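# Set the plate onto the scale's platform

## Task

Get the plate resting on the scale's platform with none of it sticking out past the platform's edge. It must stay there by itself, since a plate the robot still supports does not count. Then release it and move the tool away.

## Robot and tools

Robot: a single UR7e-style arm (six joints) with a suction cup at the end, working over a table in a physics simulator. There is no gripper and no second arm. The cup point is the centre of the cup's rim (29 mm across), and the cup faces along the cup point's own +z axis. The tool gets wider about 7 cm behind the rim, reaching about 8 cm sideways, so leave room for it near other objects.

Scene frame: origin on the table top directly under the arm base, +z up, +y to the left when facing along +x. Results print the cup point's position (end_effector_position, metres), its orientation (end_effector_quat_wxyz) and its velocities (m/s, rad/s) in this frame. The printed position can be slightly off, more so at long reach.

execute_actions takes "actions", a list holding one item or none, plus an optional "pictures" flag. An empty list only returns the state. {"steps": n} with no rows is a wait of up to 300 control steps, counted from the last result, so reply time is included. An item with "rows" (1 to 15 rows) and "steps" (at most 15, default 15) is a motion. Each step is 1/30 s, and if there are fewer rows than steps, the last row repeats. If a call is refused, nothing is sent.

A row has 7 numbers, each in [-1, 1], in this order: dx, dy, dz, rx, ry, rz, suction. The first six are an offset, not a pose. They are expressed in the cup point's own axes and measured from the cup point pose shown in the latest result that includes it. Before any such result exists, and for a second or later call within the same reply, they are measured from where the robot is when the action begins. Every row counts from that same base, not from the row before it. Scale: 1.0 equals 0.6 m of translation or 180 degrees of rotation. rx, ry, rz together form one rotation vector. An all-zero offset is not a pause: it pulls the arm back to the base pose.

Suction: +1 is full vacuum (about 55 kPa below ambient), and smaller values ask for that fraction. 0.05 or less switches it off. The setting stays until you change it.

move drives the cup point in a straight line toward "target", which is a single row as above: an offset from the same base, with the suction value applied at the start. "speed" is in m/s, from 0.002 to 0.5, default 0.25, and turning is capped at twice that in rad/s. The path lasts 0.5 to 10 s and stops short if it would take longer. It does not avoid obstacles, and the arm can lag, drift or overshoot the set speed, especially when the arm is almost straight. "stop_force" (9 to 40 N, allowed after the scene has run 0.2 s) ends the path once the wrist sensor feels that much extra push against the direction of travel for 2 steps. The arm then backs up 2 steps and holds. This is for slow approaches to a surface. Pressing can briefly exceed that force, and it is only valid on moves that do not rotate. Leave it out when moving away from something you are pressing on. The result adds a "move:" line giving the ending (done, contact, held, off_target, moving, fault), any limits (paced = the pose was clipped; held = some steps were blocked, after which the arm may jump faster), and the distance to the target.

wait(seconds 0 to 10) lets time pass without new commands. zoom_image(camera, region [x0, y0, x1, y1] in pixels, at most 504x504) enlarges part of the latest image from cam_head_left, cam_head_right or cam_wrist. read_manual only returns licence text. finished_scene(scene) ends and grades the current scene and cannot be undone. Only call it once the plate rests on the platform on its own.

Motion limits: at each step the commanded pose is clipped to within 100 mm and 16 degrees of the measured pose. Position takes priority over orientation, and commands lag about 0.17 s. Large moves may end short of the target, so check the reported pose and send the remainder. "Hand target" shows where the controller is currently heading. "pose unreachable" and HELD mark steps that the clearance check altered or blocked.

Reading results: suction_measured is the vacuum reached. It stays near 0 if there is no seal and settles within 0.15 of the command on an airtight surface. part_present turns 1 at 0.50 and back to 0 below 0.45. Wrist force and torque are given in the cup point's axes, with a few N of offset and noise, and they saturate near 50 N. A push against a surface reads as force pointing back into the arm. A held object's weight shows up here.

Picking up: turn suction on and press the rim flat onto a smooth, flat area of the plate, well away from its edges and any holes, so it seals all the way round. Under vacuum the cup shortens by up to about 10 mm. To release, lower the plate until it rests on the platform, switch suction off, then lift at least 15 mm away. If the cup seals on the table, switch suction off to free it.

Avoid the following. The arm is stiff: aiming even slightly past a firm contact can cause a fault. A joint torque at its load limit (139 N m for the big joints, 26 N m for the wrists), or any external force of 150 N, stops the arm for 10 s. Motors heat while holding loads: a warning comes at 70 °C and a brake stop at 85 °C. Approach surfaces slowly, don't drop, slam or drag the plate, and never push anything off the table. Loose items may get nudged occasionally, so recheck the camera images before finishing.

Each tool is called in YAML: its name, and indented under it one key for each argument.

## Session

execute_actions:
  actions: []

Scene clock: 0.00 s of 4900.00 s.
end_effector_position=(+0.4293, -0.0216, +0.2936) suction_measured=0.00 part_present=0 end_effector_quat_wxyz=(+0.001, +0.025, +1.000, +0.002) end_effector_velocity=(+0.000, -0.000, +0.000) end_effector_angular_velocity=(+0.000, -0.001, -0.001)
Joint positions: [-0.315 -1.724  2.04  -1.891 -1.569 -0.314]
Joint velocities: [-0.    -0.    -0.     0.     0.001  0.001]
Wrist force (N, on the end effector, along its own x y z axes, offset not removed): no reading
Wrist torque (N m, same axes, about the end effector's origin, offset not removed): no reading
Hand target: +0.429, -0.022, +0.294; +0.001, +0.025, +1.000, +0.002

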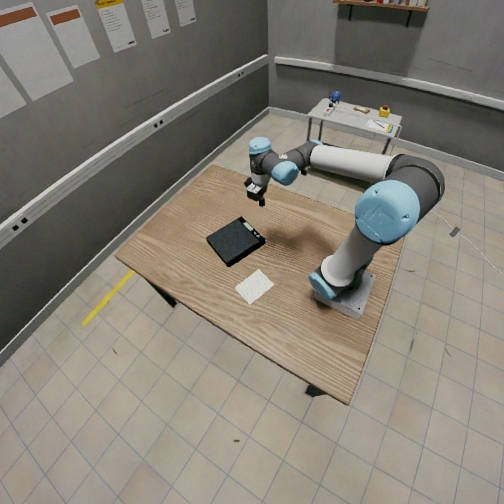

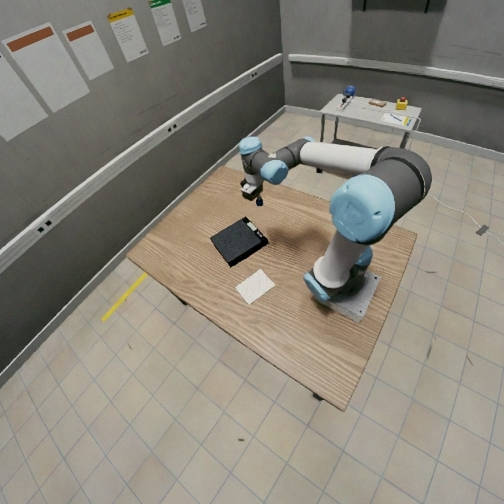

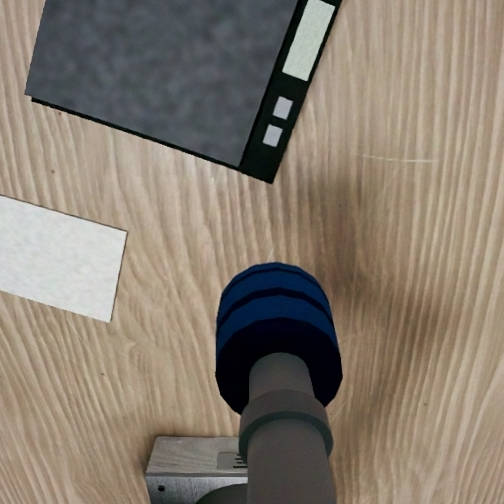

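zoom_image:
  camera: "cam_head_left"
  region: [190, 180, 330, 320]

Region (190, 180, 330, 320) of cam_head_left's 504x504 image, scaled by 3.600, with more detail than that image has.

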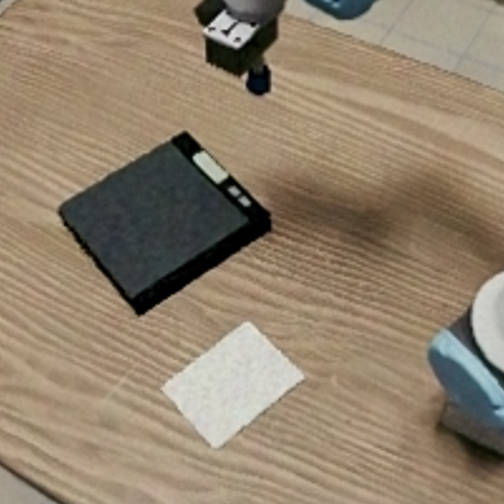

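move:
  target: [0.186, 0.39, 0.13, 0, 0, 0, 0]
  speed: 0.3

Scene clock: 12.80 s of 4900.00 s.
end_effector_position=(+0.3291, +0.2181, +0.2166) suction_measured=0.00 part_present=0 end_effector_quat_wxyz=(+0.001, +0.025, +1.000, +0.003) end_effector_velocity=(+0.001, +0.002, +0.000) end_effector_angular_velocity=(-0.000, -0.002, -0.001)
Joint positions: [ 0.291 -1.727  2.262 -2.109 -1.569  0.292]
Joint velocities: [ 0.004  0.004 -0.003 -0.002 -0.001  0.005]
Wrist force (N, on the end effector, along its own x y z axes, offset not removed): [-1.8 1.0 0.1]
Wrist torque (N m, same axes, about the end effector's origin, offset not removed): [0.17 0.18 0.15]
Hand target: +0.329, +0.218, +0.217; +0.001, +0.025, +1.000, +0.003
Off the commanded pose: 0.001 m, 0 deg.
After step 90, 8.33 s passed at rest.
move: done

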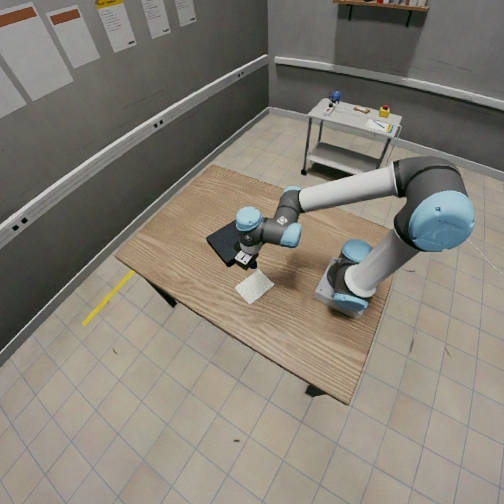

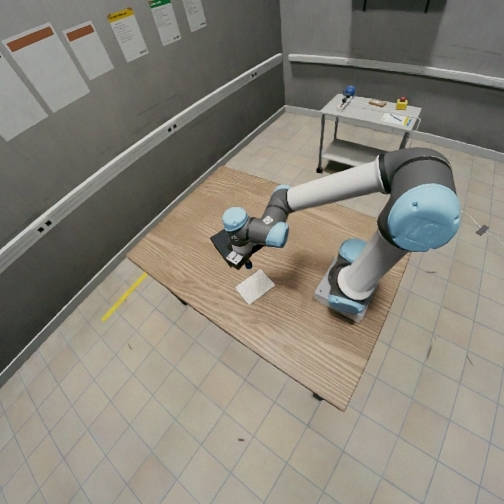

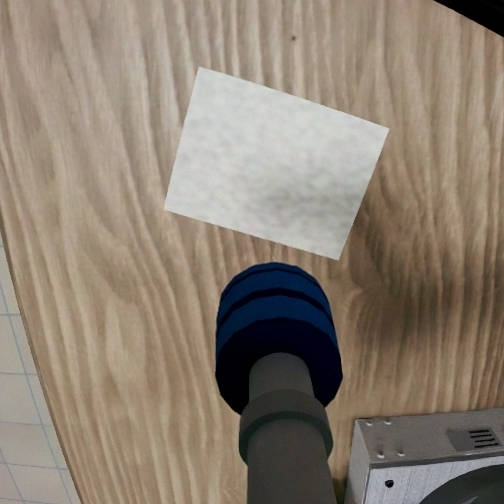

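move:
  target: [-0.005, -0.01, 0.31, 0, 0, 0, 0]
  speed: 0.3

Scene clock: 19.50 s of 4900.00 s.
end_effector_position=(+0.3321, +0.2128, +0.0304) suction_measured=0.00 part_present=0 end_effector_quat_wxyz=(+0.001, +0.025, +1.000, +0.003) end_effector_velocity=(-0.001, +0.000, -0.002) end_effector_angular_velocity=(-0.000, +0.000, +0.001)
Joint positions: [ 0.273 -1.243  2.466 -2.797 -1.569  0.274]
Joint velocities: [ 0.001  0.006  0.001 -0.007 -0.     0.001]
Wrist force (N, on the end effector, along its own x y z axes, offset not removed): [-1.9 1.3 -1.6]
Wrist torque (N m, same axes, about the end effector's origin, offset not removed): [0.23 0.20 0.14]
Hand target: +0.332, +0.213, +0.030; +0.001, +0.025, +1.000, +0.003
Off the commanded pose: 0.000 m, 0 deg.
After step 90, 2.43 s passed at rest.
move: done

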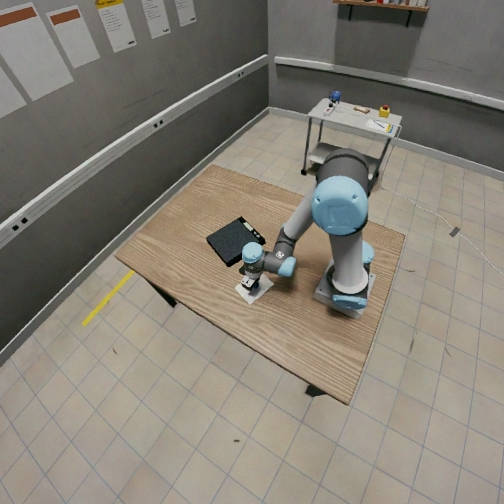

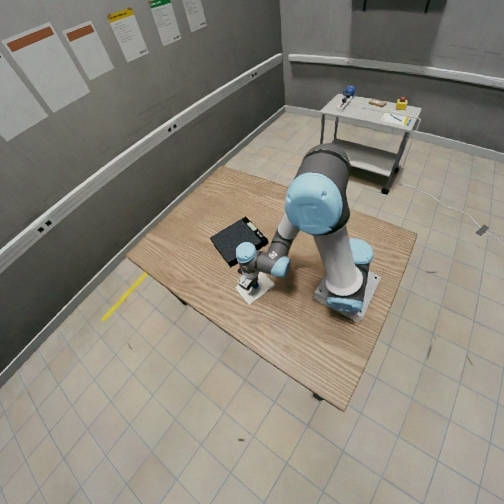

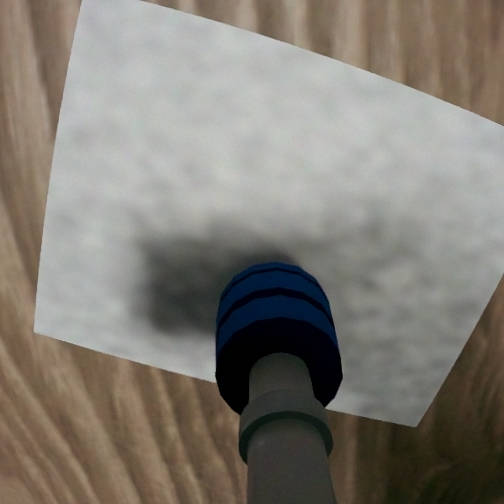

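move:
  target: [-0.014, 0, 0.06, 0, 0, 0, 1]
  speed: 0.02
  stop_force: 10

Scene clock: 27.13 s of 4900.00 s.
end_effector_position=(+0.3402, +0.2125, -0.0038) suction_measured=0.93 part_present=1 end_effector_quat_wxyz=(+0.001, +0.025, +1.000, +0.003) end_effector_velocity=(-0.003, -0.001, +0.003) end_effector_angular_velocity=(-0.001, +0.006, +0.000)
Joint positions: [ 0.267 -1.113  2.453 -2.913 -1.569  0.268]
Joint velocities: [ 0.001 -0.014  0.005  0.015 -0.     0.   ]
Wrist force (N, on the end effector, along its own x y z axes, offset not removed): [-3.7 3.3 -14.0]
Wrist torque (N m, same axes, about the end effector's origin, offset not removed): [0.18 0.11 0.17]
Hand target: +0.340, +0.213, -0.003; +0.001, +0.025, +1.000, +0.003
Off the commanded pose: 0.002 m, 0 deg.
After step 90, 2.50 s passed at rest.
move: contact

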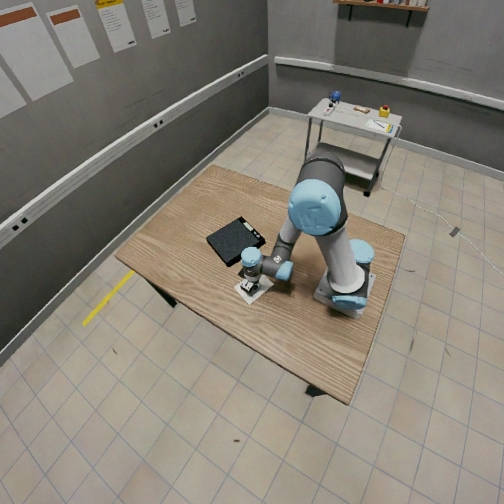

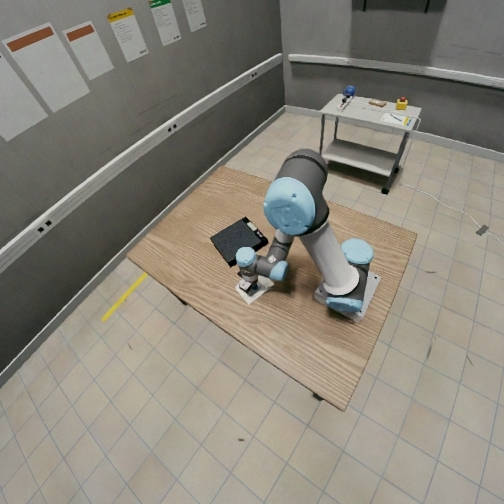

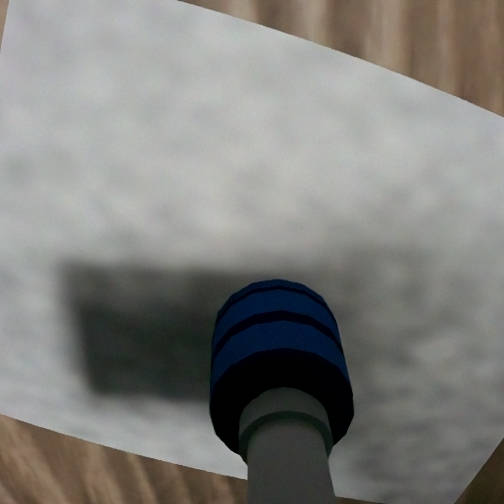

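move:
  target: [0, 0, -0.12, 0, 0, 0, 1]
  speed: 0.15

move:
  target: [-0.377, -0.24, 0, 0, 0, 0, 1]
  speed: 0.25

zoom_image:
  camera: "cam_head_left"
  region: [190, 190, 290, 290]

Scene clock: 31.13 s of 4900.00 s.
end_effector_position=(+0.3401, +0.2123, +0.0682) suction_measured=0.98 part_present=1 end_effector_quat_wxyz=(+0.001, +0.025, +1.000, +0.003) end_effector_velocity=(+0.001, -0.001, +0.002) end_effector_angular_velocity=(-0.001, +0.001, +0.000)
Joint positions: [ 0.267 -1.359  2.429 -2.644 -1.569  0.268]
Joint velocities: [-0.002 -0.005 -0.002  0.008 -0.001 -0.002]
Wrist force (N, on the end effector, along its own x y z axes, offset not removed): [-1.7 0.9 0.8]
Wrist torque (N m, same axes, about the end effector's origin, offset not removed): [0.03 0.14 0.18]
Hand target: +0.340, +0.212, +0.068; +0.001, +0.025, +1.000, +0.003
Off the commanded pose: 0.000 m, 0 deg.
move: done

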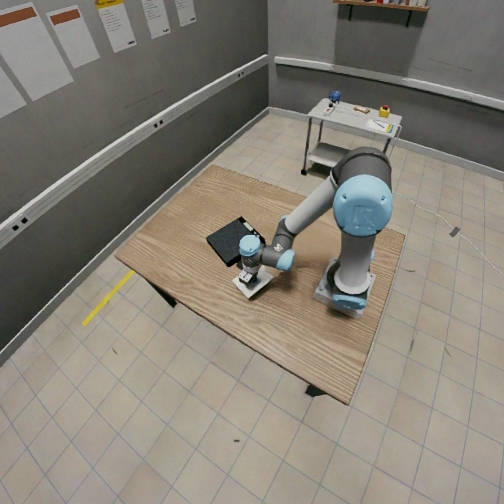

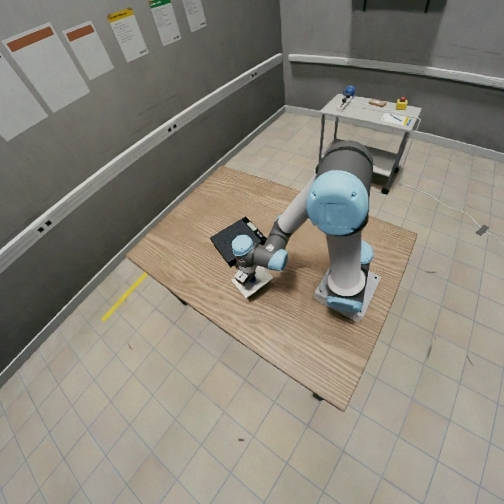

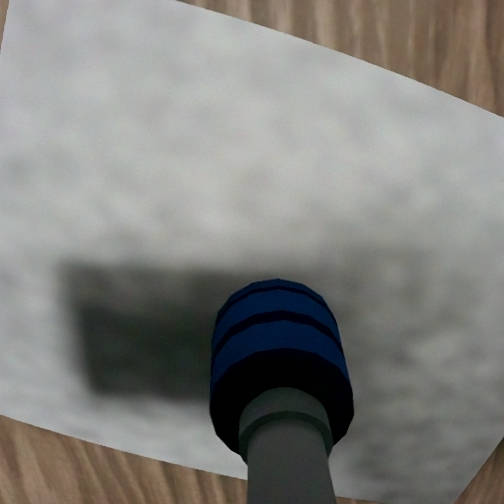

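Scene clock: 32.77 s of 4900.00 s.
end_effector_position=(+0.5590, +0.0572, +0.0676) suction_measured=1.00 part_present=1 end_effector_quat_wxyz=(+0.001, +0.025, +1.000, +0.003) end_effector_velocity=(+0.002, +0.000, -0.000) end_effector_angular_velocity=(-0.000, -0.000, +0.000)
Joint positions: [-0.089 -1.086  1.974 -2.462 -1.569 -0.088]
Joint velocities: [ 0.001  0.003 -0.004  0.002 -0.     0.   ]
Wrist force (N, on the end effector, along its own x y z axes, offset not removed): [-2.1 1.4 1.2]
Wrist torque (N m, same axes, about the end effector's origin, offset not removed): [0.18 0.21 0.17]
Hand target: +0.559, +0.057, +0.068; +0.001, +0.025, +1.000, +0.003
Off the commanded pose: 0.000 m, 0 deg.
move: done

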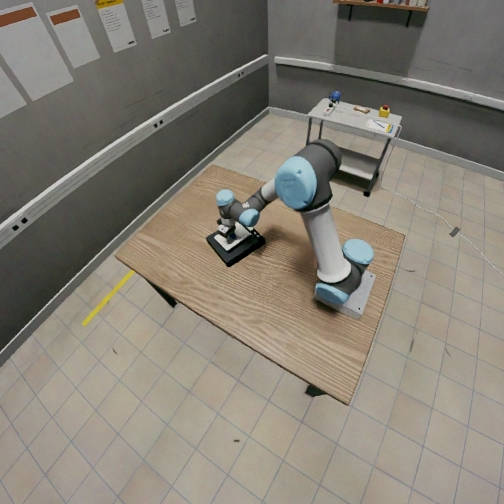

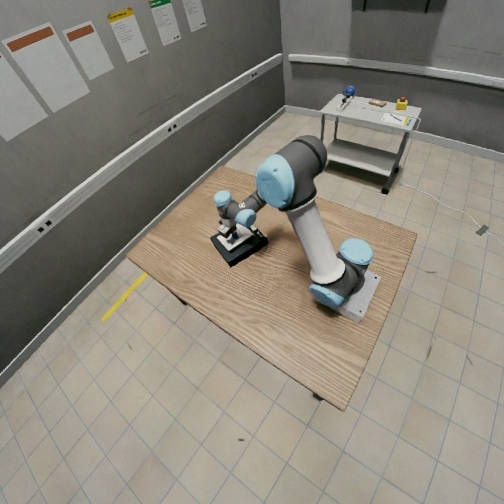

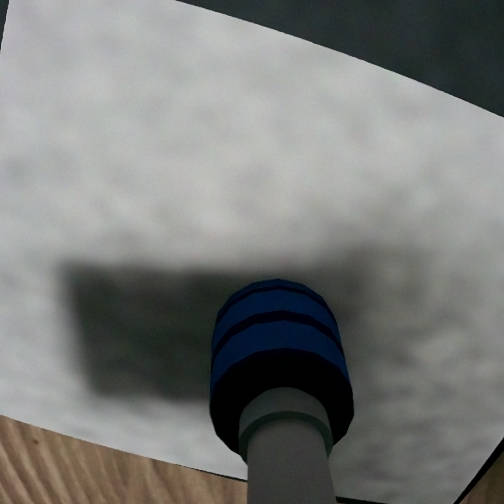

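Region (190, 190, 290, 290) of cam_head_left's 504x504 image, scaled by 5.040, with more detail than that image has.

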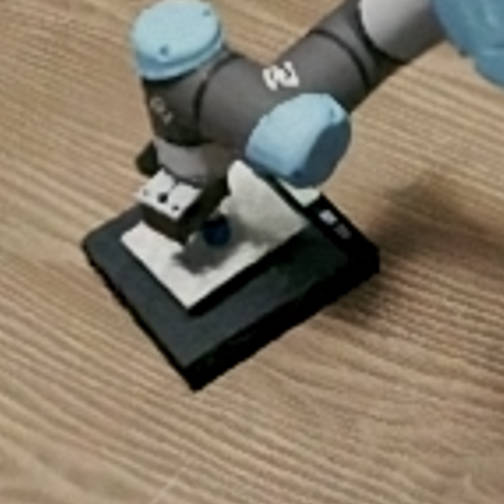

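Looks inside. Lower.

move:
  target: [0, 0, 0.09, 0, 0, 0, 1]
  speed: 0.015
  stop_force: 9

zoom_image:
  camera: "cam_head_left"
  region: [190, 190, 290, 290]

Scene clock: 37.07 s of 4900.00 s.
end_effector_position=(+0.5591, +0.0572, +0.0412) suction_measured=1.00 part_present=1 end_effector_quat_wxyz=(+0.001, +0.025, +1.000, +0.003) end_effector_velocity=(-0.003, +0.000, +0.002) end_effector_angular_velocity=(+0.000, +0.007, -0.001)
Joint positions: [-0.089 -1.032  1.984 -2.526 -1.569 -0.088]
Joint velocities: [-0.    -0.007  0.002  0.012 -0.001  0.001]
Wrist force (N, on the end effector, along its own x y z axes, offset not removed): [-9.6 1.9 -36.3]
Wrist torque (N m, same axes, about the end effector's origin, offset not removed): [0.23 0.33 0.20]
Hand target: +0.559, +0.057, +0.042; +0.001, +0.025, +1.000, +0.003
Off the commanded pose: 0.028 m, 0 deg.
move: contact

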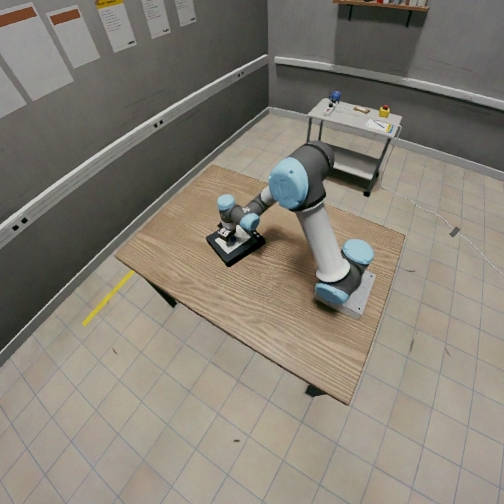

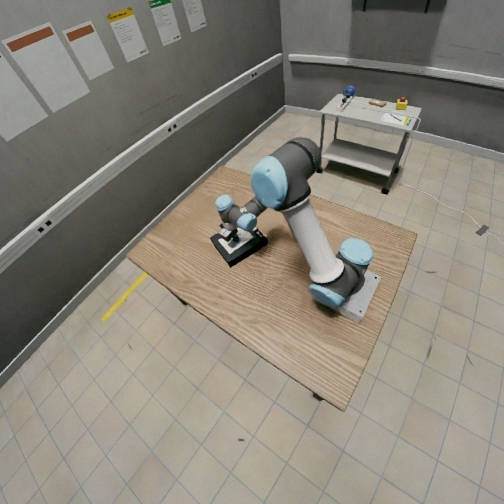

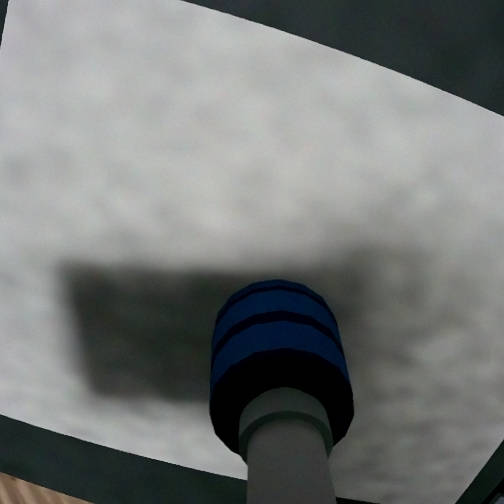

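Region (190, 190, 290, 290) of cam_head_left's 504x504 image, scaled by 5.040, with more detail than that image has.

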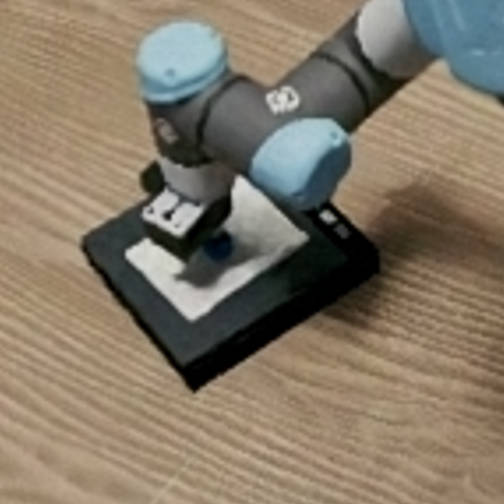

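execute_actions:
  actions:
    - {"rows": [[0,0,-0.002,0,0,0,0]], "steps": 15}
  pictures: false

Scene clock: 38.87 s of 4900.00 s.
end_effector_position=(+0.5591, +0.0572, +0.0424) suction_measured=0.00 part_present=0 end_effector_quat_wxyz=(+0.001, +0.025, +1.000, +0.003) end_effector_velocity=(-0.001, +0.000, -0.001) end_effector_angular_velocity=(+0.000, +0.002, +0.001)
Joint positions: [-0.089 -1.035  1.984 -2.523 -1.569 -0.088]
Joint velocities: [ 0.     0.     0.002 -0.    -0.    -0.   ]
Wrist force (N, on the end effector, along its own x y z axes, offset not removed): [-2.3 1.9 -7.4]
Wrist torque (N m, same axes, about the end effector's origin, offset not removed): [0.21 0.21 0.16]
Hand target: +0.559, +0.057, +0.042; +0.001, +0.025, +1.000, +0.003
Off the commanded pose: 0.000 m, 0 deg.
Steps of this call (steps 1 to 39: nothing new was sent; steps 40 to 54: all 15 steps of this action). Readings (end_effector_position | what the end effector reports):
40: (+0.5591, +0.0572, +0.0417) | suction_measured=0.18 part_present=0
41: (+0.5592, +0.0572, +0.0418) | suction_measured=0.00 part_present=0
43: (+0.5591, +0.0572, +0.0421) | suction_measured=0.00 part_present=0
47: (+0.5590, +0.0572, +0.0423) | suction_measured=0.00 part_present=0
54: the state above

move:
  target: [0, 0, -0.36, 0, 0, 0, 0]
  speed: 0.3

Scene clock: 41.83 s of 4900.00 s.
end_effector_position=(+0.5588, +0.0564, +0.2585) suction_measured=0.00 part_present=0 end_effector_quat_wxyz=(+0.001, +0.025, +1.000, +0.003) end_effector_velocity=(-0.001, -0.000, +0.001) end_effector_angular_velocity=(-0.000, +0.003, -0.001)
Joint positions: [-0.089 -1.371  1.774 -1.977 -1.569 -0.088]
Joint velocities: [-0.001 -0.001 -0.002  0.005 -0.001  0.   ]
Wrist force (N, on the end effector, along its own x y z axes, offset not removed): [-2.3 0.2 1.2]
Wrist torque (N m, same axes, about the end effector's origin, offset not removed): [0.03 0.23 0.12]
Hand target: +0.559, +0.056, +0.259; +0.001, +0.025, +1.000, +0.003
Off the commanded pose: 0.000 m, 0 deg.
move: done

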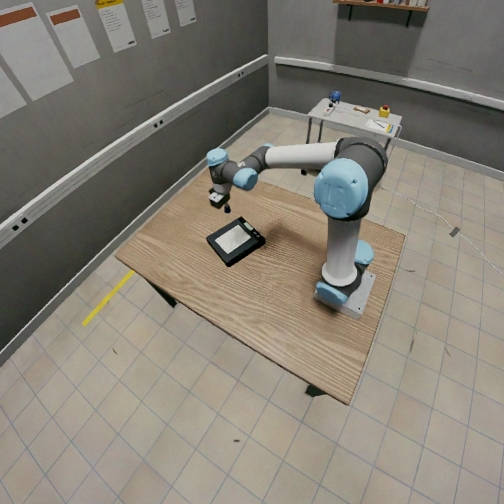

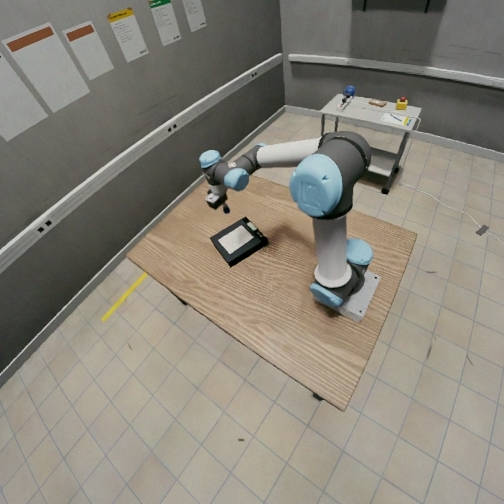

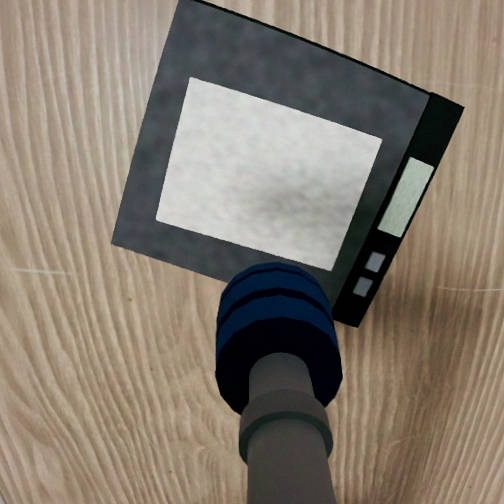

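finished_scene:
  scene: 1

The scene is finished: the task was done.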